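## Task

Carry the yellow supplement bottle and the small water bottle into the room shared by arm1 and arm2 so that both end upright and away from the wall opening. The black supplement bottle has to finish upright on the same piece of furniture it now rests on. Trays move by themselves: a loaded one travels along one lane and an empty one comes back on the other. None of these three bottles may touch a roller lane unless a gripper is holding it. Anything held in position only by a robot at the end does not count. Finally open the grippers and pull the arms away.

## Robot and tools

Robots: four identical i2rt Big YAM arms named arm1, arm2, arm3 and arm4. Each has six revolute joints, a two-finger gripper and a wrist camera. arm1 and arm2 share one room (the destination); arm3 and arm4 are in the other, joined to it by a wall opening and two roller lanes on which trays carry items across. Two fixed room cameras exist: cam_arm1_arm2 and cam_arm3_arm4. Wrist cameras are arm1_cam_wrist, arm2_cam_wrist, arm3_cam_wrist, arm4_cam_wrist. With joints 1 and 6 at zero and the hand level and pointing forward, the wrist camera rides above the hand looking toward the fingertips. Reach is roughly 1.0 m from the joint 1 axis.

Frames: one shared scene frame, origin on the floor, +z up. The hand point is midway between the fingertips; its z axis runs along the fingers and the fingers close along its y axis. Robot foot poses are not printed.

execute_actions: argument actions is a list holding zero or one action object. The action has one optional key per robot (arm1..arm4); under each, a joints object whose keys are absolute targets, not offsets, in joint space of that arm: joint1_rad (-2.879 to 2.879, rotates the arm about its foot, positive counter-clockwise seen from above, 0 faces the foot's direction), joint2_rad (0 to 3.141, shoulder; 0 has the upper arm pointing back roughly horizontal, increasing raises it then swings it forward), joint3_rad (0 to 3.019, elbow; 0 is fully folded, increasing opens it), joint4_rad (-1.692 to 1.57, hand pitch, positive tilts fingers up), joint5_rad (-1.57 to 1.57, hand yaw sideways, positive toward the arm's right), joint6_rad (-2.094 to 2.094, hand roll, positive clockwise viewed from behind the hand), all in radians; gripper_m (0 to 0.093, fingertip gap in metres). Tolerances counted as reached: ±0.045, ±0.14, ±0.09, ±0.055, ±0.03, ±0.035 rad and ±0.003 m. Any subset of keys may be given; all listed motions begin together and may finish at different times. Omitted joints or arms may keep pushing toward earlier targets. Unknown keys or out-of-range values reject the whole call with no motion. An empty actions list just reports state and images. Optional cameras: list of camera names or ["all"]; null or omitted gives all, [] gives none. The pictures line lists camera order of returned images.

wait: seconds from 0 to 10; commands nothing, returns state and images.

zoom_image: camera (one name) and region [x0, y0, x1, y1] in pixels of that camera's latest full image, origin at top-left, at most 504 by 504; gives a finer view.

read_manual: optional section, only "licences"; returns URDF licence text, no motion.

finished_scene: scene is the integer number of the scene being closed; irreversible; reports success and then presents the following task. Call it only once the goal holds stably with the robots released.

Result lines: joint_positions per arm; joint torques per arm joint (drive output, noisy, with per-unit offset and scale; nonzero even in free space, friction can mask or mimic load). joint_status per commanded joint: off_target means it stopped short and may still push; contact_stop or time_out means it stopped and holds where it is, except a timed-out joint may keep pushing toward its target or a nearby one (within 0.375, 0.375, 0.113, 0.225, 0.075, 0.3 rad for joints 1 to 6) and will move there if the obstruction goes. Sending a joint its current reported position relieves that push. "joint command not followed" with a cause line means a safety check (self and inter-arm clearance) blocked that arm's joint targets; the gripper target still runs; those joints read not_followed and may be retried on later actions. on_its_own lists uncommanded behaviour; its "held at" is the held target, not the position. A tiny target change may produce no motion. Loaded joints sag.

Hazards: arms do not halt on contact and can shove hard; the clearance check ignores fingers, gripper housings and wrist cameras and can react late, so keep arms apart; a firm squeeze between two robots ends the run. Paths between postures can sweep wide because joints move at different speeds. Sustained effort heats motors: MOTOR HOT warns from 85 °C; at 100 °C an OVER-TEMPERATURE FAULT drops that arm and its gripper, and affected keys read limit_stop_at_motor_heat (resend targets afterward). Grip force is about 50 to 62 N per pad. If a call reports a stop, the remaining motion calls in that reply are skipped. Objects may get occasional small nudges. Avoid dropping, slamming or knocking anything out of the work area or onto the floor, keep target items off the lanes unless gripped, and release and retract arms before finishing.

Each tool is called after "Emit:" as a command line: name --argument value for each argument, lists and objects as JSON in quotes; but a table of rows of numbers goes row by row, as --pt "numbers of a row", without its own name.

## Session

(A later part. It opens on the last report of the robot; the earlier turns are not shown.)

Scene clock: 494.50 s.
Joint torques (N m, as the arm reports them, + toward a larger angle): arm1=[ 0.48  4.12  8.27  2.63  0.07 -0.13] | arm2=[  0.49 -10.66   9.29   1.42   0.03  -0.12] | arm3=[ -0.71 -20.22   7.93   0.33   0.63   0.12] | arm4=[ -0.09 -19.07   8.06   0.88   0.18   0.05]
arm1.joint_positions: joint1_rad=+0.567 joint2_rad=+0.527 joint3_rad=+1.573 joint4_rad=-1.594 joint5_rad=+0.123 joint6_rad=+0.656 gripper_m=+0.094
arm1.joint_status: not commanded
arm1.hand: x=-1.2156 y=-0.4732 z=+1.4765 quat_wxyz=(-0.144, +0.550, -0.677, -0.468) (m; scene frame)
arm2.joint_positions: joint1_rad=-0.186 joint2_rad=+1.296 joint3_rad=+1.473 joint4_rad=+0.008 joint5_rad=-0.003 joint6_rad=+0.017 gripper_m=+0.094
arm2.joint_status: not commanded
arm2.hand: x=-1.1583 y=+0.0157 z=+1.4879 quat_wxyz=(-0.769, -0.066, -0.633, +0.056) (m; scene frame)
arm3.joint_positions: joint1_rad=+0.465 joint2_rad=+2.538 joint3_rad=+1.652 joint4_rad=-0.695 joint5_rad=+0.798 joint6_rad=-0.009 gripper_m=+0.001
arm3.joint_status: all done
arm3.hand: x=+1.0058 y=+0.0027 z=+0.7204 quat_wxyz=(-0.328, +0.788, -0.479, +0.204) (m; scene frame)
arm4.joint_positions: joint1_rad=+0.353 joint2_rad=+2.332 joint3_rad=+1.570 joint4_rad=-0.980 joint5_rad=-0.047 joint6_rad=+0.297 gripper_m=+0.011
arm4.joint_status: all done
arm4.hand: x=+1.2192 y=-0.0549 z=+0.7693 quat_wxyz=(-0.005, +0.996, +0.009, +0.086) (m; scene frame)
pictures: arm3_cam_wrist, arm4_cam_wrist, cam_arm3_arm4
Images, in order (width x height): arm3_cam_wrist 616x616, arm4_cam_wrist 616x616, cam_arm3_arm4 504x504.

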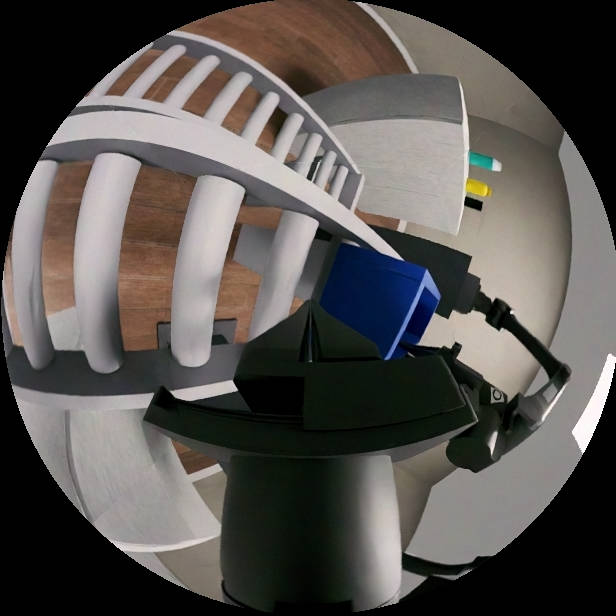

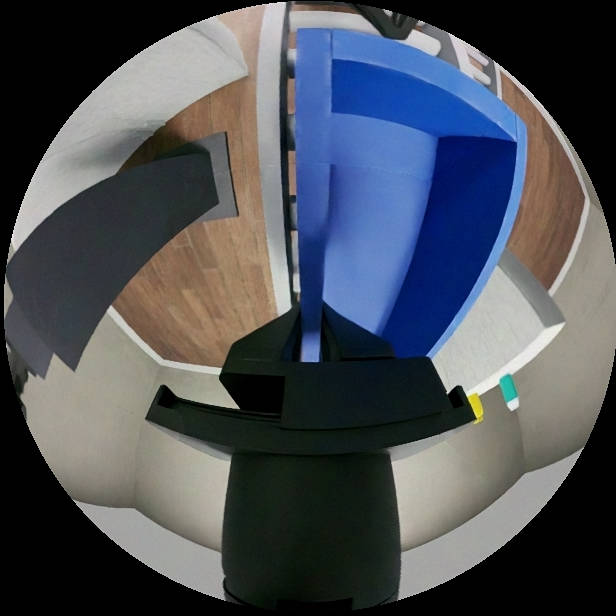

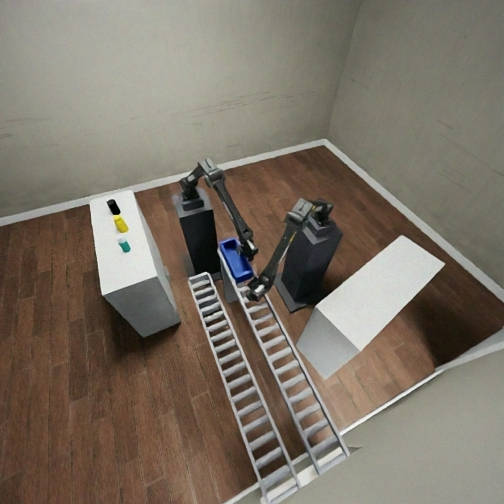

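Emit:
zoom_image --camera "arm3_cam_wrist" --region '[220, 170, 480, 380]'

Emit:
zoom_image --camera "cam_arm3_arm4" --region '[200, 225, 290, 315]'

Emit:
zoom_image --camera "arm4_cam_wrist" --region '[230, 0, 530, 320]'

Region (220, 170, 480, 380) of arm3_cam_wrist's 616x616 image, scaled by 1.938, with more detail than that image has; it fills the top 407 rows of this view, and the rest is white.

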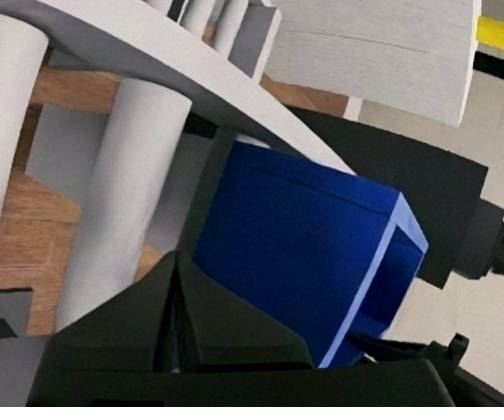

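Region (200, 225, 290, 315) of cam_arm3_arm4's 504x504 image, scaled by 5.600, with more detail than that image has.

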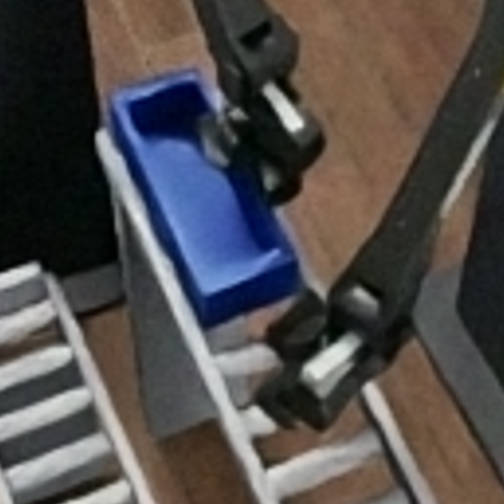

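Region (230, 0, 530, 320) of arm4_cam_wrist's 616x616 image, scaled by 1.575, with more detail than that image has; it fills the left 472 columns of this view, and the rest is white.

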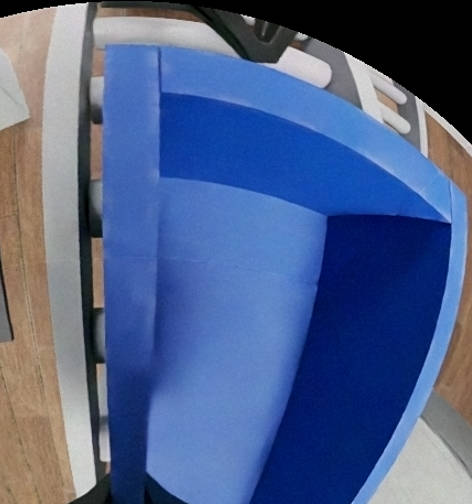

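Emit:
execute_actions --actions '[{"arm4": {"joints": {"gripper_m": 0.045}}}]' --cameras '["arm3_cam_wrist", "arm4_cam_wrist", "cam_arm3_arm4"]'

Scene clock: 514.60 s.
Joint torques (N m, as the arm reports them, + toward a larger angle): arm1=[ 0.46  4.01  8.24  2.64  0.06 -0.13] | arm2=[  0.13 -10.53   9.38   1.28   0.01  -0.17] | arm3=[ -1.87 -20.3    7.81   0.39   0.67   0.09] | arm4=[ -0.1  -18.67   7.79   0.85   0.21   0.06]
arm1.joint_positions: joint1_rad=+0.567 joint2_rad=+0.527 joint3_rad=+1.573 joint4_rad=-1.594 joint5_rad=+0.123 joint6_rad=+0.656 gripper_m=+0.094
arm1.joint_status: not commanded
arm1.hand: x=-1.2156 y=-0.4732 z=+1.4765 quat_wxyz=(-0.144, +0.550, -0.677, -0.468) (m; scene frame)
arm2.joint_positions: joint1_rad=-0.186 joint2_rad=+1.296 joint3_rad=+1.473 joint4_rad=+0.008 joint5_rad=-0.003 joint6_rad=+0.017 gripper_m=+0.094
arm2.joint_status: not commanded
arm2.hand: x=-1.1583 y=+0.0157 z=+1.4879 quat_wxyz=(-0.769, -0.066, -0.633, +0.056) (m; scene frame)
arm3.joint_positions: joint1_rad=+0.465 joint2_rad=+2.538 joint3_rad=+1.652 joint4_rad=-0.695 joint5_rad=+0.798 joint6_rad=-0.009 gripper_m=+0.001
arm3.joint_status: not commanded
arm3.hand: x=+1.0058 y=+0.0027 z=+0.7204 quat_wxyz=(-0.328, +0.788, -0.479, +0.204) (m; scene frame)
arm4.joint_positions: joint1_rad=+0.353 joint2_rad=+2.331 joint3_rad=+1.570 joint4_rad=-0.980 joint5_rad=-0.046 joint6_rad=+0.299 gripper_m=+0.045
arm4.joint_status: all done
arm4.hand: x=+1.2189 y=-0.0549 z=+0.7697 quat_wxyz=(-0.005, +0.996, +0.008, +0.086) (m; scene frame)
pictures: arm3_cam_wrist, arm4_cam_wrist, cam_arm3_arm4
Images, in order (width x height): arm3_cam_wrist 616x616, arm4_cam_wrist 616x616, cam_arm3_arm4 504x504.

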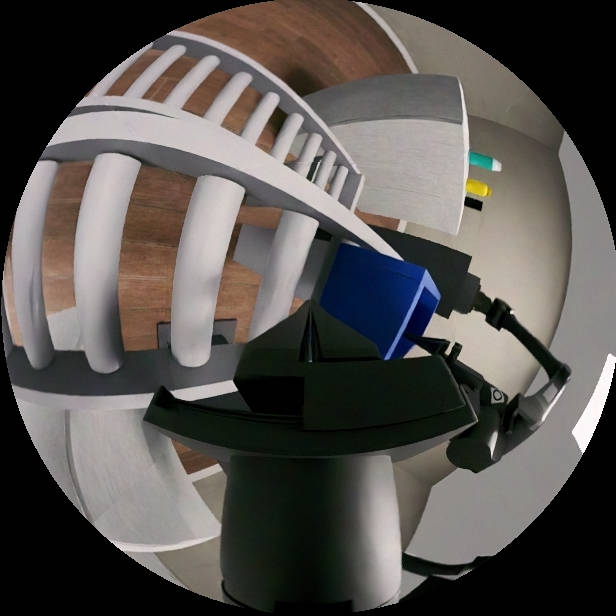

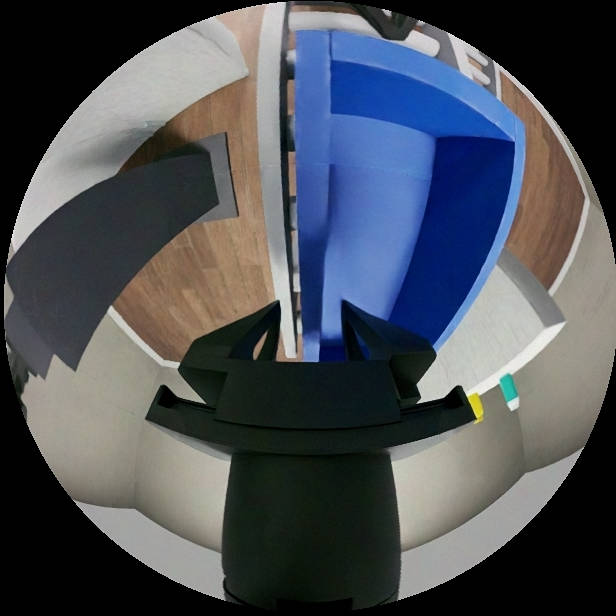

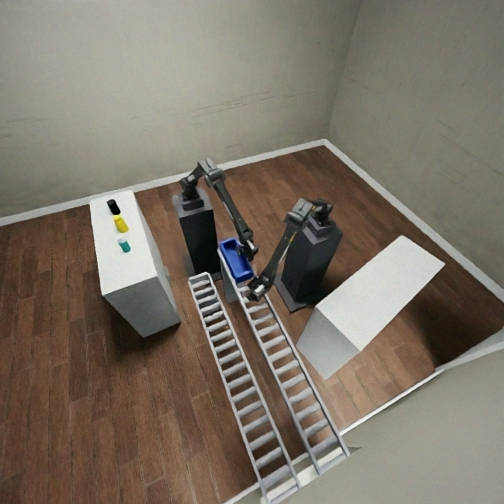

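Emit:
execute_actions --actions '[{"arm4": {"joints": {"joint2_rad": 1.95, "joint4_rad": -1.13, "joint5_rad": 0.0, "gripper_m": 0.093}}}]' --cameras '["cam_arm3_arm4"]'

Emit:
execute_actions --actions '[{"arm4": {"joints": {"joint1_rad": -1.15, "joint2_rad": 1.865, "joint3_rad": 1.44, "joint4_rad": -1.14}}}]' --cameras '["arm3_cam_wrist", "arm4_cam_wrist", "cam_arm3_arm4"]'

Scene clock: 543.70 s.
Joint torques (N m, as the arm reports them, + toward a larger angle): arm1=[ 0.34  4.14  8.25  2.66  0.05 -0.14] | arm2=[  0.59 -10.51   9.33   1.31   0.02  -0.17] | arm3=[ -0.9  -19.23   8.32   0.62   0.72   0.11] | arm4=[ -0.11 -16.19   8.37   0.17   0.23   0.07]
arm1.joint_positions: joint1_rad=+0.567 joint2_rad=+0.527 joint3_rad=+1.573 joint4_rad=-1.594 joint5_rad=+0.123 joint6_rad=+0.656 gripper_m=+0.094
arm1.joint_status: not commanded
arm1.hand: x=-1.2156 y=-0.4732 z=+1.4765 quat_wxyz=(-0.144, +0.550, -0.677, -0.468) (m; scene frame)
arm2.joint_positions: joint1_rad=-0.186 joint2_rad=+1.296 joint3_rad=+1.473 joint4_rad=+0.008 joint5_rad=-0.003 joint6_rad=+0.017 gripper_m=+0.094
arm2.joint_status: not commanded
arm2.hand: x=-1.1583 y=+0.0157 z=+1.4879 quat_wxyz=(-0.769, -0.066, -0.633, +0.056) (m; scene frame)
arm3.joint_positions: joint1_rad=+0.465 joint2_rad=+2.538 joint3_rad=+1.652 joint4_rad=-0.695 joint5_rad=+0.798 joint6_rad=-0.009 gripper_m=+0.001
arm3.joint_status: not commanded
arm3.hand: x=+1.0058 y=+0.0027 z=+0.7204 quat_wxyz=(-0.328, +0.788, -0.479, +0.204) (m; scene frame)
arm4.joint_positions: joint1_rad=+0.353 joint2_rad=+1.943 joint3_rad=+1.593 joint4_rad=-1.112 joint5_rad=-0.002 joint6_rad=+0.300 gripper_m=+0.093
arm4.joint_status: all done
arm4.hand: x=+1.1783 y=-0.0611 z=+1.0005 quat_wxyz=(+0.017, +0.998, +0.010, -0.053) (m; scene frame)
pictures: cam_arm3_arm4
Images, in order (width x height): cam_arm3_arm4 504x504.

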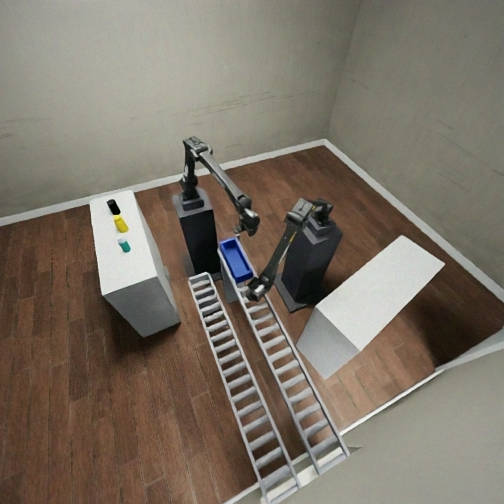

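Scene clock: 545.63 s.
Joint torques (N m, as the arm reports them, + toward a larger angle): arm1=[ 0.26  4.11  8.26  2.66  0.06 -0.13] | arm2=[  0.71 -10.95   9.44   1.33   0.04  -0.12] | arm3=[ -0.61 -20.53   7.94   0.34   0.64   0.1 ] | arm4=[  0.56 -14.61   7.51   0.14   0.03   0.  ]
arm1.joint_positions: joint1_rad=+0.567 joint2_rad=+0.527 joint3_rad=+1.573 joint4_rad=-1.594 joint5_rad=+0.123 joint6_rad=+0.656 gripper_m=+0.094
arm1.joint_status: not commanded
arm1.hand: x=-1.2156 y=-0.4732 z=+1.4765 quat_wxyz=(-0.144, +0.550, -0.677, -0.468) (m; scene frame)
arm2.joint_positions: joint1_rad=-0.186 joint2_rad=+1.296 joint3_rad=+1.473 joint4_rad=+0.008 joint5_rad=-0.003 joint6_rad=+0.017 gripper_m=+0.094
arm2.joint_status: not commanded
arm2.hand: x=-1.1583 y=+0.0157 z=+1.4879 quat_wxyz=(-0.769, -0.066, -0.633, +0.056) (m; scene frame)
arm3.joint_positions: joint1_rad=+0.465 joint2_rad=+2.538 joint3_rad=+1.652 joint4_rad=-0.695 joint5_rad=+0.798 joint6_rad=-0.009 gripper_m=+0.001
arm3.joint_status: not commanded
arm3.hand: x=+1.0058 y=+0.0027 z=+0.7204 quat_wxyz=(-0.328, +0.788, -0.479, +0.204) (m; scene frame)
arm4.joint_positions: joint1_rad=-1.156 joint2_rad=+1.862 joint3_rad=+1.446 joint4_rad=-1.124 joint5_rad=+0.002 joint6_rad=+0.301 gripper_m=+0.093
arm4.joint_status: all done
arm4.hand: x=+1.5513 y=+0.6430 z=+0.9908 quat_wxyz=(-0.007, +0.734, -0.678, -0.015) (m; scene frame)
pictures: arm3_cam_wrist, arm4_cam_wrist, cam_arm3_arm4
Images, in order (width x height): arm3_cam_wrist 616x616, arm4_cam_wrist 616x616, cam_arm3_arm4 504x504.

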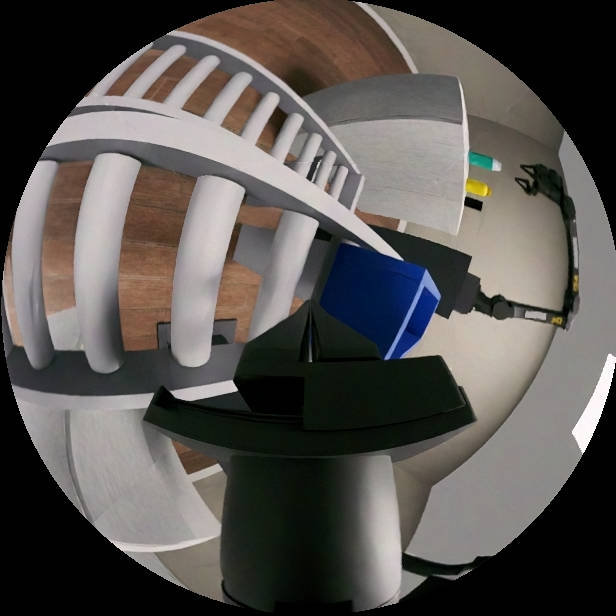

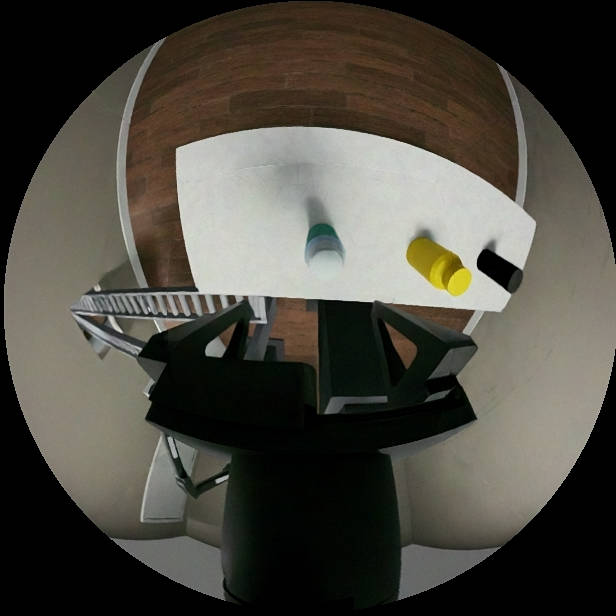

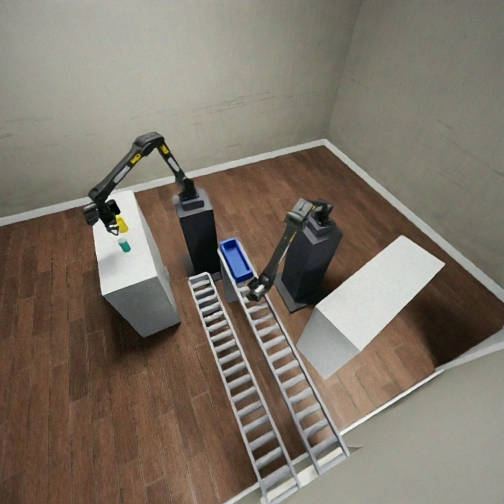

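Emit:
zoom_image --camera "arm4_cam_wrist" --region '[260, 190, 540, 330]'

Emit:
zoom_image --camera "arm3_cam_wrist" --region '[450, 130, 570, 230]'

Region (260, 190, 540, 330) of arm4_cam_wrist's 616x616 image, scaled by 1.800, with more detail than that image has.

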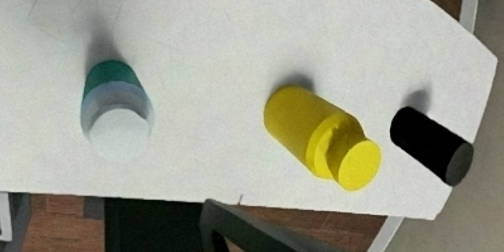

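Region (450, 130, 570, 230) of arm3_cam_wrist's 616x616 image, scaled by 4.200, with more detail than that image has.

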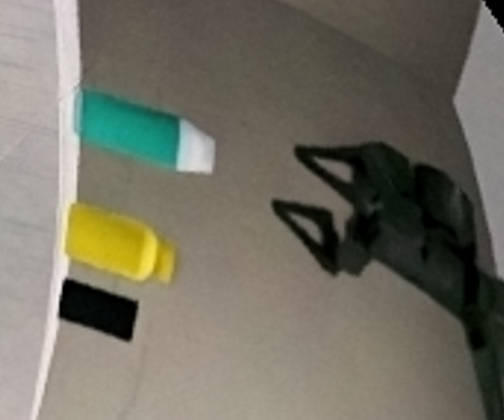

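Emit:
execute_actions --actions '[{"arm4": {"joints": {"joint1_rad": -1.183, "joint2_rad": 2.033, "joint3_rad": 1.385, "joint4_rad": -0.905}}, "arm3": {"joints": {"joint1_rad": 0.392}}}]' --cameras '["arm3_cam_wrist", "arm4_cam_wrist", "cam_arm3_arm4"]'

Scene clock: 577.63 s.
Joint torques (N m, as the arm reports them, + toward a larger angle): arm1=[ 0.26  4.1   8.25  2.64  0.05 -0.14] | arm2=[  0.7  -10.46   9.31   1.27   0.03  -0.1 ] | arm3=[ -0.36 -19.81   7.89   0.6    0.64   0.11] | arm4=[  0.19 -16.95   7.58   0.94   0.04   0.04]
arm1.joint_positions: joint1_rad=+0.567 joint2_rad=+0.527 joint3_rad=+1.573 joint4_rad=-1.594 joint5_rad=+0.123 joint6_rad=+0.656 gripper_m=+0.094
arm1.joint_status: not commanded
arm1.hand: x=-1.2156 y=-0.4732 z=+1.4765 quat_wxyz=(-0.144, +0.550, -0.677, -0.468) (m; scene frame)
arm2.joint_positions: joint1_rad=-0.186 joint2_rad=+1.296 joint3_rad=+1.473 joint4_rad=+0.008 joint5_rad=-0.003 joint6_rad=+0.017 gripper_m=+0.094
arm2.joint_status: not commanded
arm2.hand: x=-1.1583 y=+0.0157 z=+1.4879 quat_wxyz=(-0.769, -0.066, -0.633, +0.056) (m; scene frame)
arm3.joint_positions: joint1_rad=+0.387 joint2_rad=+2.538 joint3_rad=+1.652 joint4_rad=-0.695 joint5_rad=+0.798 joint6_rad=-0.009 gripper_m=+0.001
arm3.joint_status: all done
arm3.hand: x=+1.0531 y=+0.0138 z=+0.7201 quat_wxyz=(-0.319, +0.769, -0.509, +0.217) (m; scene frame)
arm4.joint_positions: joint1_rad=-1.182 joint2_rad=+2.038 joint3_rad=+1.372 joint4_rad=-0.922 joint5_rad=+0.002 joint6_rad=+0.301 gripper_m=+0.093
arm4.joint_status: all done
arm4.hand: x=+1.5653 y=+0.6450 z=+0.8734 quat_wxyz=(+0.004, +0.726, -0.688, +0.007) (m; scene frame)
pictures: arm3_cam_wrist, arm4_cam_wrist, cam_arm3_arm4
Images, in order (width x height): arm3_cam_wrist 616x616, arm4_cam_wrist 616x616, cam_arm3_arm4 504x504.

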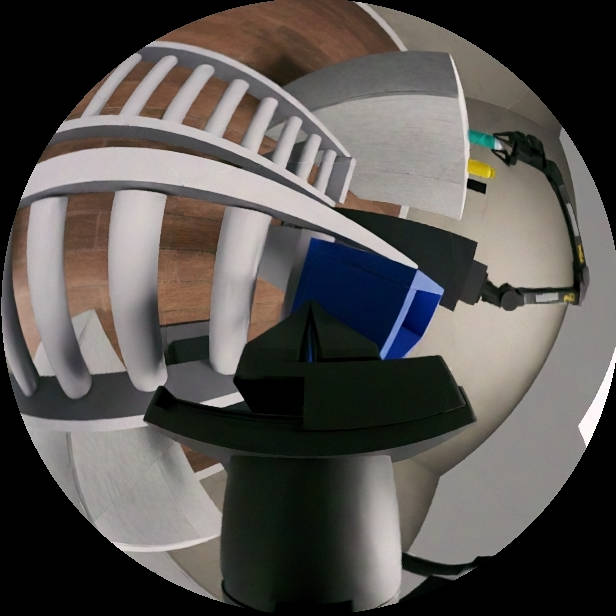

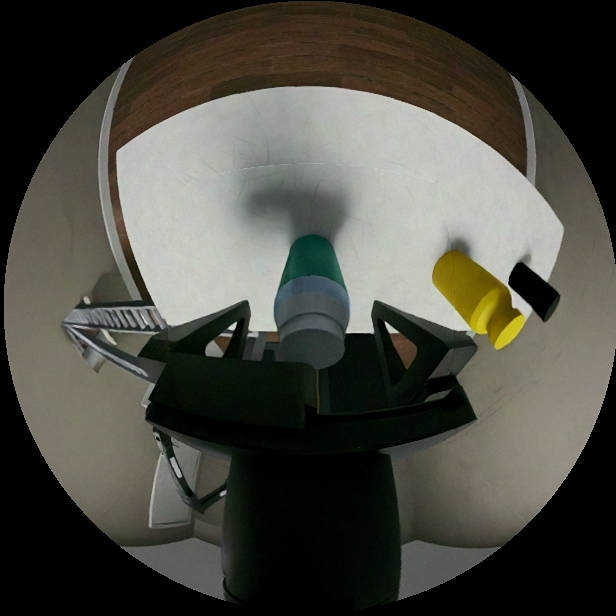

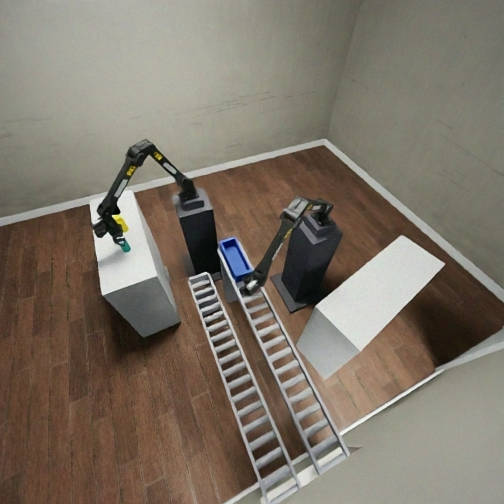

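Emit:
zoom_image --camera "arm3_cam_wrist" --region '[455, 110, 555, 200]'

Emit:
zoom_image --camera "arm4_cam_wrist" --region '[220, 220, 400, 400]'

Region (455, 110, 555, 200) of arm3_cam_wrist's 616x616 image, scaled by 5.040, with more detail than that image has; it fills the top 454 rows of this view, and the rest is white.

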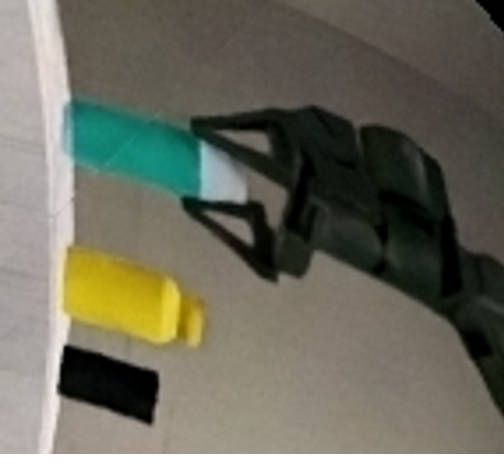

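Region (220, 220, 400, 400) of arm4_cam_wrist's 616x616 image, scaled by 2.800, with more detail than that image has.

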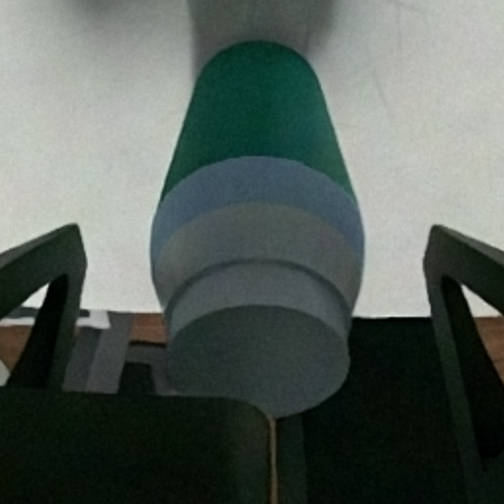

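Emit:
execute_actions --actions '[{"arm4": {"joints": {"gripper_m": 0.0}}}]' --cameras '["arm4_cam_wrist"]'

Scene clock: 588.53 s.
Joint torques (N m, as the arm reports them, + toward a larger angle): arm1=[ 0.27  4.18  8.23  2.65  0.06 -0.13] | arm2=[  0.27 -10.41   9.42   1.18   0.    -0.13] | arm3=[ -0.71 -20.12   8.08   0.58   0.68   0.15] | arm4=[ -0.29 -16.96   7.4    0.88   0.06   0.03]
arm1.joint_positions: joint1_rad=+0.567 joint2_rad=+0.527 joint3_rad=+1.573 joint4_rad=-1.594 joint5_rad=+0.123 joint6_rad=+0.656 gripper_m=+0.094
arm1.joint_status: not commanded
arm1.hand: x=-1.2156 y=-0.4732 z=+1.4765 quat_wxyz=(-0.144, +0.550, -0.677, -0.468) (m; scene frame)
arm2.joint_positions: joint1_rad=-0.186 joint2_rad=+1.296 joint3_rad=+1.473 joint4_rad=+0.008 joint5_rad=-0.003 joint6_rad=+0.017 gripper_m=+0.094
arm2.joint_status: not commanded
arm2.hand: x=-1.1583 y=+0.0157 z=+1.4879 quat_wxyz=(-0.769, -0.066, -0.633, +0.056) (m; scene frame)
arm3.joint_positions: joint1_rad=+0.387 joint2_rad=+2.538 joint3_rad=+1.652 joint4_rad=-0.695 joint5_rad=+0.798 joint6_rad=-0.009 gripper_m=+0.001
arm3.joint_status: not commanded
arm3.hand: x=+1.0531 y=+0.0138 z=+0.7201 quat_wxyz=(-0.319, +0.769, -0.509, +0.217) (m; scene frame)
arm4.joint_positions: joint1_rad=-1.182 joint2_rad=+2.038 joint3_rad=+1.372 joint4_rad=-0.920 joint5_rad=+0.001 joint6_rad=+0.301 gripper_m=+0.051
arm4.joint_status: gripper_m off_target (ended at +0.051, target +0.000)
arm4.hand: x=+1.5650 y=+0.6455 z=+0.8734 quat_wxyz=(+0.003, +0.726, -0.688, +0.005) (m; scene frame)
pictures: arm4_cam_wrist
Images, in order (width x height): arm4_cam_wrist 616x616.

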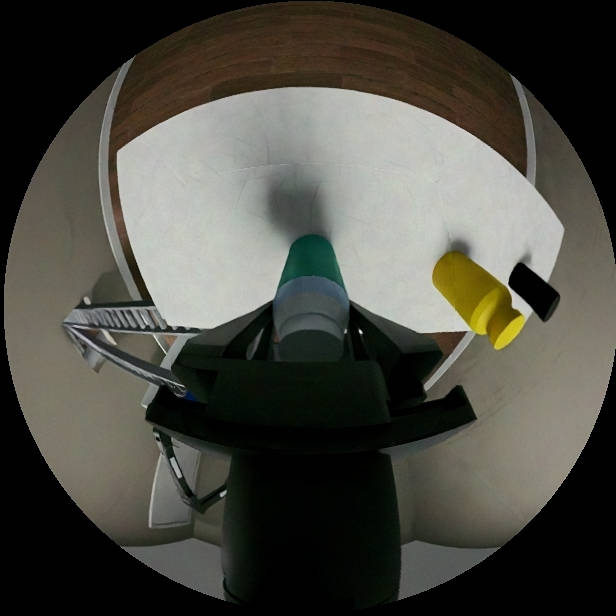

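Emit:
execute_actions --actions '[{"arm4": {"joints": {"joint1_rad": 0.237, "joint3_rad": 1.94, "joint4_rad": -1.345, "joint5_rad": -0.02, "joint6_rad": 1.78}}}]' --cameras '["cam_arm3_arm4"]'

Emit:
execute_actions --actions '[{"arm4": {"joints": {"joint2_rad": 2.245}}}]' --cameras '["arm3_cam_wrist", "arm4_cam_wrist", "cam_arm3_arm4"]'

Scene clock: 621.80 s.
Joint torques (N m, as the arm reports them, + toward a larger angle): arm1=[ 0.27  4.07  8.28  2.64  0.06 -0.13] | arm2=[  0.22 -10.82   9.49   1.44   0.01  -0.18] | arm3=[ -0.64 -19.4    7.87   0.56   0.63   0.12] | arm4=[ -0.04 -19.26  10.12  -0.06   0.14   0.07]
arm1.joint_positions: joint1_rad=+0.567 joint2_rad=+0.527 joint3_rad=+1.573 joint4_rad=-1.594 joint5_rad=+0.123 joint6_rad=+0.656 gripper_m=+0.094
arm1.joint_status: not commanded
arm1.hand: x=-1.2156 y=-0.4732 z=+1.4765 quat_wxyz=(-0.144, +0.550, -0.677, -0.468) (m; scene frame)
arm2.joint_positions: joint1_rad=-0.186 joint2_rad=+1.296 joint3_rad=+1.473 joint4_rad=+0.008 joint5_rad=-0.003 joint6_rad=+0.017 gripper_m=+0.094
arm2.joint_status: not commanded
arm2.hand: x=-1.1583 y=+0.0157 z=+1.4879 quat_wxyz=(-0.769, -0.066, -0.633, +0.056) (m; scene frame)
arm3.joint_positions: joint1_rad=+0.387 joint2_rad=+2.538 joint3_rad=+1.652 joint4_rad=-0.695 joint5_rad=+0.798 joint6_rad=-0.009 gripper_m=+0.001
arm3.joint_status: not commanded
arm3.hand: x=+1.0531 y=+0.0138 z=+0.7201 quat_wxyz=(-0.319, +0.769, -0.509, +0.217) (m; scene frame)
arm4.joint_positions: joint1_rad=+0.235 joint2_rad=+2.048 joint3_rad=+1.917 joint4_rad=-1.330 joint5_rad=-0.021 joint6_rad=+1.769 gripper_m=+0.051
arm4.joint_status: all done
arm4.hand: x=+1.1081 y=-0.0053 z=+1.0591 quat_wxyz=(+0.052, +0.707, -0.705, -0.024) (m; scene frame)
pictures: cam_arm3_arm4
Images, in order (width x height): cam_arm3_arm4 504x504.

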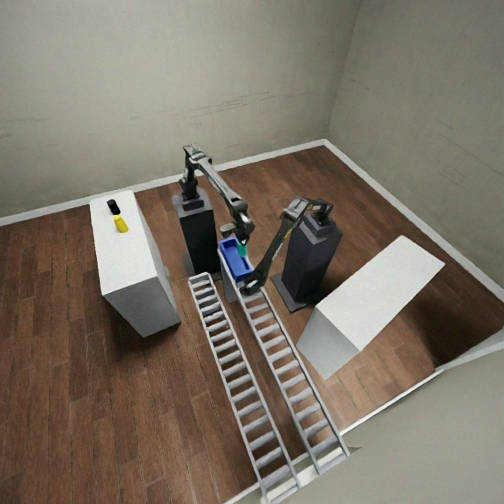

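Scene clock: 623.17 s.
Joint torques (N m, as the arm reports them, + toward a larger angle): arm1=[ 0.23  4.01  8.23  2.64  0.06 -0.13] | arm2=[  0.37 -10.32   9.42   1.39  -0.07  -0.15] | arm3=[ -0.56 -20.01   7.99   0.53   0.68   0.13] | arm4=[ -0.12 -21.65   9.79  -0.12   0.16   0.05]
arm1.joint_positions: joint1_rad=+0.567 joint2_rad=+0.527 joint3_rad=+1.573 joint4_rad=-1.594 joint5_rad=+0.123 joint6_rad=+0.656 gripper_m=+0.094
arm1.joint_status: not commanded
arm1.hand: x=-1.2156 y=-0.4732 z=+1.4765 quat_wxyz=(-0.144, +0.550, -0.677, -0.468) (m; scene frame)
arm2.joint_positions: joint1_rad=-0.186 joint2_rad=+1.296 joint3_rad=+1.473 joint4_rad=+0.008 joint5_rad=-0.003 joint6_rad=+0.017 gripper_m=+0.094
arm2.joint_status: not commanded
arm2.hand: x=-1.1583 y=+0.0157 z=+1.4879 quat_wxyz=(-0.769, -0.066, -0.633, +0.056) (m; scene frame)
arm3.joint_positions: joint1_rad=+0.387 joint2_rad=+2.538 joint3_rad=+1.652 joint4_rad=-0.695 joint5_rad=+0.798 joint6_rad=-0.009 gripper_m=+0.001
arm3.joint_status: not commanded
arm3.hand: x=+1.0531 y=+0.0138 z=+0.7201 quat_wxyz=(-0.319, +0.769, -0.509, +0.217) (m; scene frame)
arm4.joint_positions: joint1_rad=+0.235 joint2_rad=+2.261 joint3_rad=+1.908 joint4_rad=-1.330 joint5_rad=-0.021 joint6_rad=+1.770 gripper_m=+0.051
arm4.joint_status: all done
arm4.hand: x=+1.1230 y=-0.0019 z=+0.9205 quat_wxyz=(-0.041, +0.706, -0.706, +0.038) (m; scene frame)
pictures: arm3_cam_wrist, arm4_cam_wrist, cam_arm3_arm4
Images, in order (width x height): arm3_cam_wrist 616x616, arm4_cam_wrist 616x616, cam_arm3_arm4 504x504.

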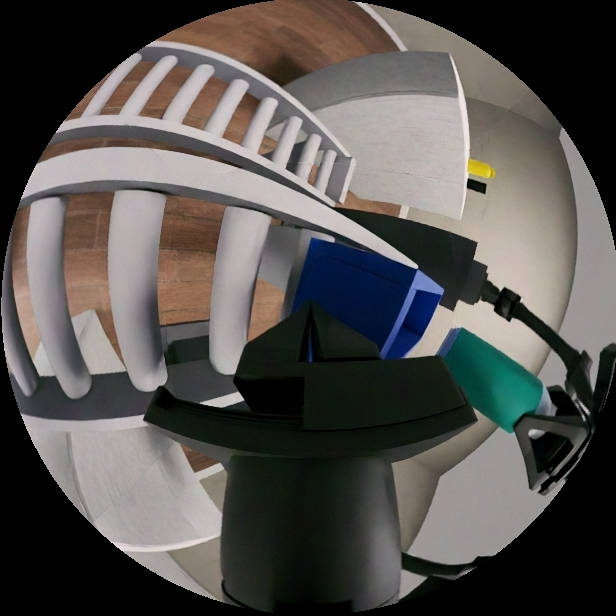

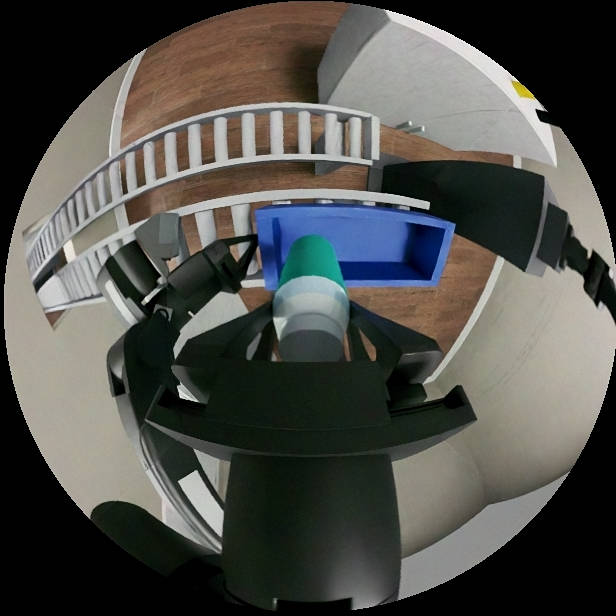

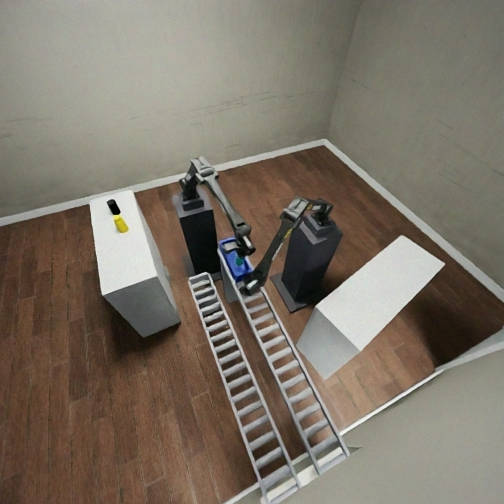

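Emit:
zoom_image --camera "arm4_cam_wrist" --region '[200, 170, 480, 330]'

Region (200, 170, 480, 330) of arm4_cam_wrist's 616x616 image, scaled by 1.800, with more detail than that image has; it fills the top 288 rows of this view, and the rest is white.

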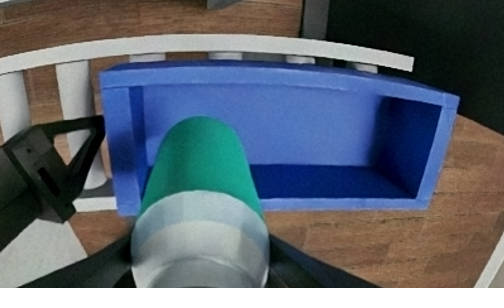

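Emit:
execute_actions --actions '[{"arm4": {"joints": {"joint2_rad": 2.355, "joint3_rad": 1.862, "joint4_rad": -1.137}}}]' --cameras '["arm3_cam_wrist", "arm4_cam_wrist", "cam_arm3_arm4"]'

Scene clock: 656.53 s.
Joint torques (N m, as the arm reports them, + toward a larger angle): arm1=[ 0.4   4.2   8.23  2.65  0.06 -0.14] | arm2=[  0.14 -11.54   9.44   1.57   0.06  -0.16] | arm3=[  0.68 -20.37   8.14   0.47   0.65   0.09] | arm4=[ -0.05 -23.08   8.24   0.48   0.19   0.02]
arm1.joint_positions: joint1_rad=+0.567 joint2_rad=+0.527 joint3_rad=+1.573 joint4_rad=-1.594 joint5_rad=+0.123 joint6_rad=+0.656 gripper_m=+0.094
arm1.joint_status: not commanded
arm1.hand: x=-1.2156 y=-0.4732 z=+1.4765 quat_wxyz=(-0.144, +0.550, -0.677, -0.468) (m; scene frame)
arm2.joint_positions: joint1_rad=-0.186 joint2_rad=+1.296 joint3_rad=+1.473 joint4_rad=+0.008 joint5_rad=-0.003 joint6_rad=+0.017 gripper_m=+0.094
arm2.joint_status: not commanded
arm2.hand: x=-1.1583 y=+0.0157 z=+1.4879 quat_wxyz=(-0.769, -0.066, -0.633, +0.056) (m; scene frame)
arm3.joint_positions: joint1_rad=+0.387 joint2_rad=+2.538 joint3_rad=+1.652 joint4_rad=-0.695 joint5_rad=+0.798 joint6_rad=-0.009 gripper_m=+0.001
arm3.joint_status: not commanded
arm3.hand: x=+1.0531 y=+0.0138 z=+0.7201 quat_wxyz=(-0.319, +0.769, -0.509, +0.217) (m; scene frame)
arm4.joint_positions: joint1_rad=+0.235 joint2_rad=+2.379 joint3_rad=+1.841 joint4_rad=-1.151 joint5_rad=-0.021 joint6_rad=+1.770 gripper_m=+0.051
arm4.joint_status: all done
arm4.hand: x=+1.1270 y=-0.0008 z=+0.8209 quat_wxyz=(-0.043, +0.706, -0.706, +0.039) (m; scene frame)
pictures: arm3_cam_wrist, arm4_cam_wrist, cam_arm3_arm4
Images, in order (width x height): arm3_cam_wrist 616x616, arm4_cam_wrist 616x616, cam_arm3_arm4 504x504.

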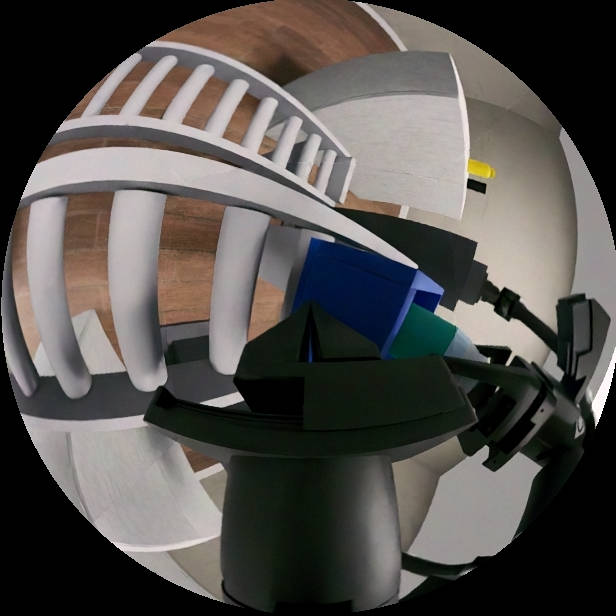

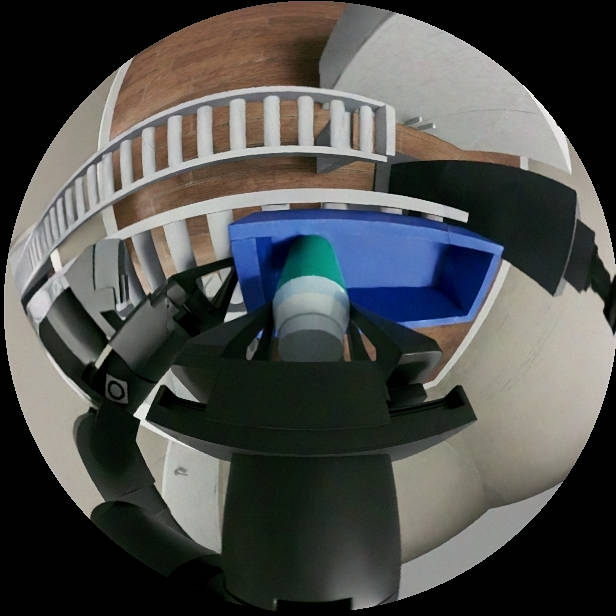

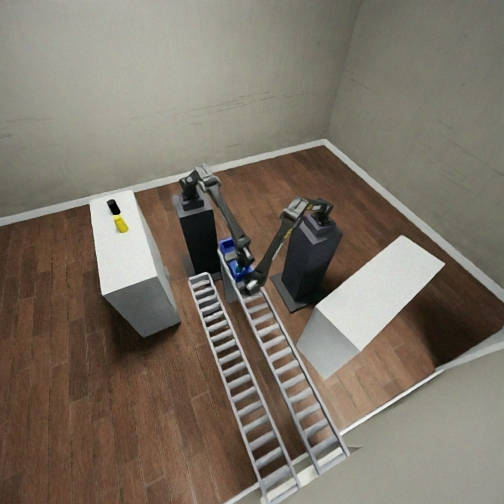

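Emit:
zoom_image --camera "arm4_cam_wrist" --region '[190, 190, 410, 370]'

Emit:
zoom_image --camera "cam_arm3_arm4" --region '[205, 225, 285, 305]'

Region (190, 190, 410, 370) of arm4_cam_wrist's 616x616 image, scaled by 2.291, with more detail than that image has; it fills the top 412 rows of this view, and the rest is white.

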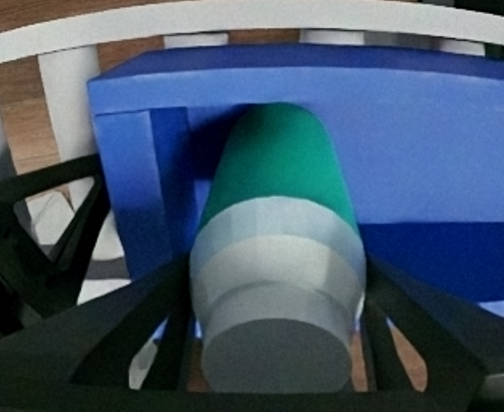

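Region (205, 225, 285, 305) of cam_arm3_arm4's 504x504 image, scaled by 6.300, with more detail than that image has.

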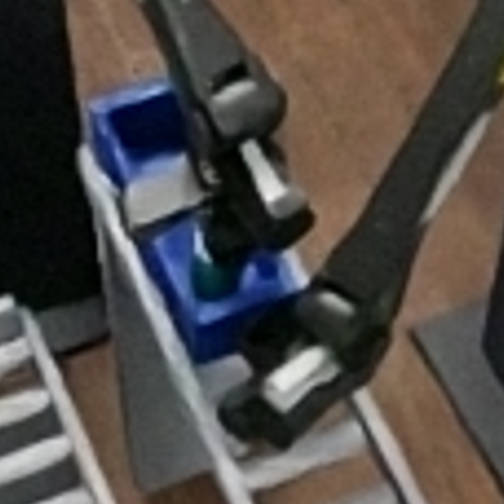

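Emit:
execute_actions --actions '[{"arm4": {"joints": {"joint4_rad": -1.10}}}]' --cameras '["arm4_cam_wrist"]'

Emit:
zoom_image --camera "arm4_cam_wrist" --region '[190, 190, 410, 370]'

Scene clock: 673.20 s.
Joint torques (N m, as the arm reports them, + toward a larger angle): arm1=[ 0.32  4.09  8.25  2.65  0.06 -0.14] | arm2=[  0.34 -11.46   9.37   1.41   0.02  -0.15] | arm3=[ -1.03 -19.82   8.13   0.54   0.69   0.1 ] | arm4=[  0.05 -23.05   8.51   0.73   0.13   0.03]
arm1.joint_positions: joint1_rad=+0.567 joint2_rad=+0.527 joint3_rad=+1.573 joint4_rad=-1.594 joint5_rad=+0.123 joint6_rad=+0.656 gripper_m=+0.094
arm1.joint_status: not commanded
arm1.hand: x=-1.2156 y=-0.4732 z=+1.4765 quat_wxyz=(-0.144, +0.550, -0.677, -0.468) (m; scene frame)
arm2.joint_positions: joint1_rad=-0.186 joint2_rad=+1.296 joint3_rad=+1.473 joint4_rad=+0.008 joint5_rad=-0.003 joint6_rad=+0.017 gripper_m=+0.094
arm2.joint_status: not commanded
arm2.hand: x=-1.1583 y=+0.0157 z=+1.4879 quat_wxyz=(-0.769, -0.066, -0.633, +0.056) (m; scene frame)
arm3.joint_positions: joint1_rad=+0.387 joint2_rad=+2.538 joint3_rad=+1.652 joint4_rad=-0.695 joint5_rad=+0.798 joint6_rad=-0.009 gripper_m=+0.001
arm3.joint_status: not commanded
arm3.hand: x=+1.0531 y=+0.0138 z=+0.7201 quat_wxyz=(-0.319, +0.769, -0.509, +0.217) (m; scene frame)
arm4.joint_positions: joint1_rad=+0.235 joint2_rad=+2.379 joint3_rad=+1.841 joint4_rad=-1.114 joint5_rad=-0.021 joint6_rad=+1.770 gripper_m=+0.051
arm4.joint_status: all done
arm4.hand: x=+1.1183 y=-0.0025 z=+0.8200 quat_wxyz=(-0.028, +0.707, -0.706, +0.029) (m; scene frame)
pictures: arm4_cam_wrist
Images, in order (width x height): arm4_cam_wrist 616x616.

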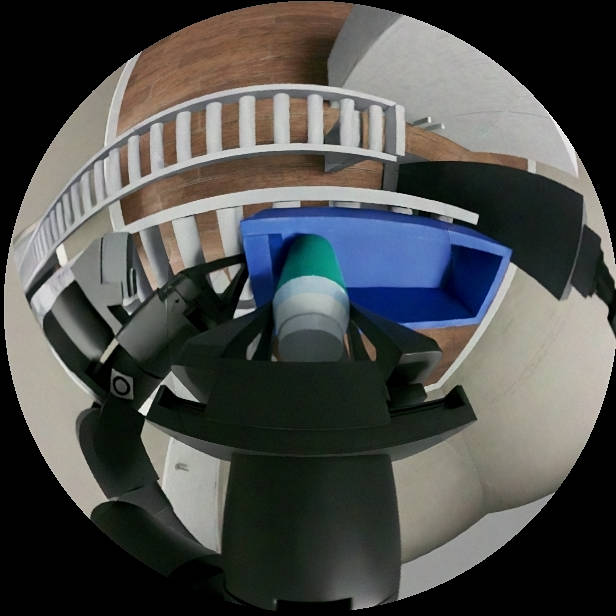

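Region (190, 190, 410, 370) of arm4_cam_wrist's 616x616 image, scaled by 2.291, with more detail than that image has; it fills the top 412 rows of this view, and the rest is white.

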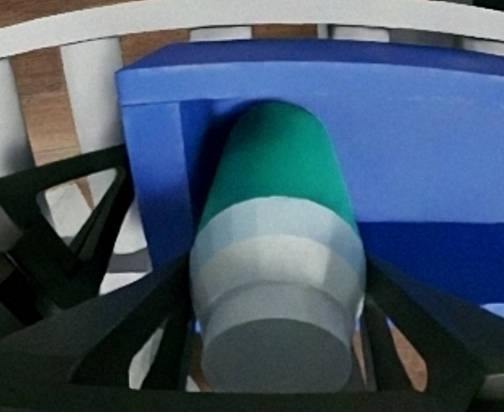

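Emit:
execute_actions --actions '[{"arm4": {"joints": {"joint2_rad": 2.385}}}]' --cameras '["arm4_cam_wrist"]'

Scene clock: 678.50 s.
Joint torques (N m, as the arm reports them, + toward a larger angle): arm1=[ 0.37  4.13  8.25  2.67  0.06 -0.13] | arm2=[  0.18 -11.39   9.34   1.45  -0.01  -0.18] | arm3=[ -0.17 -19.65   7.84   0.54   0.68   0.1 ] | arm4=[ -0.06 -20.38   8.21   0.64   0.17   0.11]
arm1.joint_positions: joint1_rad=+0.567 joint2_rad=+0.527 joint3_rad=+1.573 joint4_rad=-1.594 joint5_rad=+0.123 joint6_rad=+0.656 gripper_m=+0.094
arm1.joint_status: not commanded
arm1.hand: x=-1.2156 y=-0.4732 z=+1.4765 quat_wxyz=(-0.144, +0.550, -0.677, -0.468) (m; scene frame)
arm2.joint_positions: joint1_rad=-0.186 joint2_rad=+1.296 joint3_rad=+1.473 joint4_rad=+0.008 joint5_rad=-0.003 joint6_rad=+0.017 gripper_m=+0.094
arm2.joint_status: not commanded
arm2.hand: x=-1.1583 y=+0.0157 z=+1.4879 quat_wxyz=(-0.769, -0.066, -0.633, +0.056) (m; scene frame)
arm3.joint_positions: joint1_rad=+0.387 joint2_rad=+2.538 joint3_rad=+1.652 joint4_rad=-0.695 joint5_rad=+0.798 joint6_rad=-0.009 gripper_m=+0.001
arm3.joint_status: not commanded
arm3.hand: x=+1.0531 y=+0.0138 z=+0.7201 quat_wxyz=(-0.319, +0.769, -0.509, +0.217) (m; scene frame)
arm4.joint_positions: joint1_rad=+0.235 joint2_rad=+2.379 joint3_rad=+1.841 joint4_rad=-1.114 joint5_rad=-0.021 joint6_rad=+1.770 gripper_m=+0.051
arm4.joint_status: all done
arm4.hand: x=+1.1183 y=-0.0025 z=+0.8200 quat_wxyz=(-0.028, +0.707, -0.706, +0.029) (m; scene frame)
pictures: arm4_cam_wrist
Images, in order (width x height): arm4_cam_wrist 616x616.

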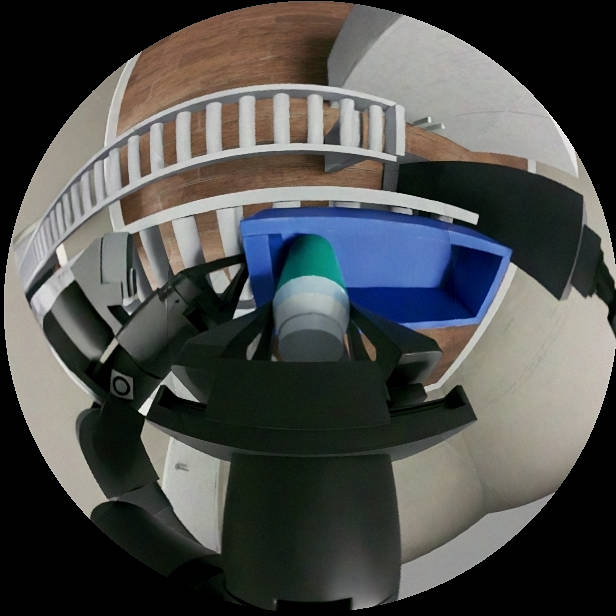

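Emit:
execute_actions --actions '[{"arm4": {"joints": {"joint2_rad": 2.41}}}]' --cameras '["arm4_cam_wrist"]'

Scene clock: 682.93 s.
Joint torques (N m, as the arm reports them, + toward a larger angle): arm1=[ 0.32  4.25  8.27  2.66  0.06 -0.13] | arm2=[  0.95 -11.02   9.49   1.1    0.02  -0.14] | arm3=[ -0.85 -20.18   7.91   0.51   0.7    0.1 ] | arm4=[ -0.62 -19.3    8.43   0.7    0.13   0.03]
arm1.joint_positions: joint1_rad=+0.567 joint2_rad=+0.527 joint3_rad=+1.573 joint4_rad=-1.594 joint5_rad=+0.123 joint6_rad=+0.656 gripper_m=+0.094
arm1.joint_status: not commanded
arm1.hand: x=-1.2156 y=-0.4732 z=+1.4765 quat_wxyz=(-0.144, +0.550, -0.677, -0.468) (m; scene frame)
arm2.joint_positions: joint1_rad=-0.186 joint2_rad=+1.296 joint3_rad=+1.473 joint4_rad=+0.008 joint5_rad=-0.003 joint6_rad=+0.017 gripper_m=+0.094
arm2.joint_status: not commanded
arm2.hand: x=-1.1583 y=+0.0157 z=+1.4879 quat_wxyz=(-0.769, -0.066, -0.633, +0.056) (m; scene frame)
arm3.joint_positions: joint1_rad=+0.387 joint2_rad=+2.538 joint3_rad=+1.652 joint4_rad=-0.695 joint5_rad=+0.798 joint6_rad=-0.009 gripper_m=+0.001
arm3.joint_status: not commanded
arm3.hand: x=+1.0531 y=+0.0138 z=+0.7201 quat_wxyz=(-0.319, +0.769, -0.509, +0.217) (m; scene frame)
arm4.joint_positions: joint1_rad=+0.235 joint2_rad=+2.398 joint3_rad=+1.842 joint4_rad=-1.111 joint5_rad=-0.019 joint6_rad=+1.770 gripper_m=+0.051
arm4.joint_status: all done
arm4.hand: x=+1.1218 y=-0.0015 z=+0.8076 quat_wxyz=(-0.035, +0.706, -0.706, +0.033) (m; scene frame)
pictures: arm4_cam_wrist
Images, in order (width x height): arm4_cam_wrist 616x616.

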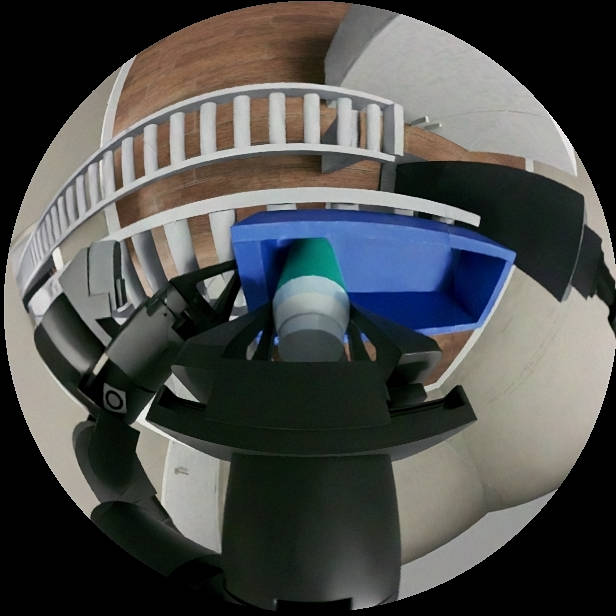

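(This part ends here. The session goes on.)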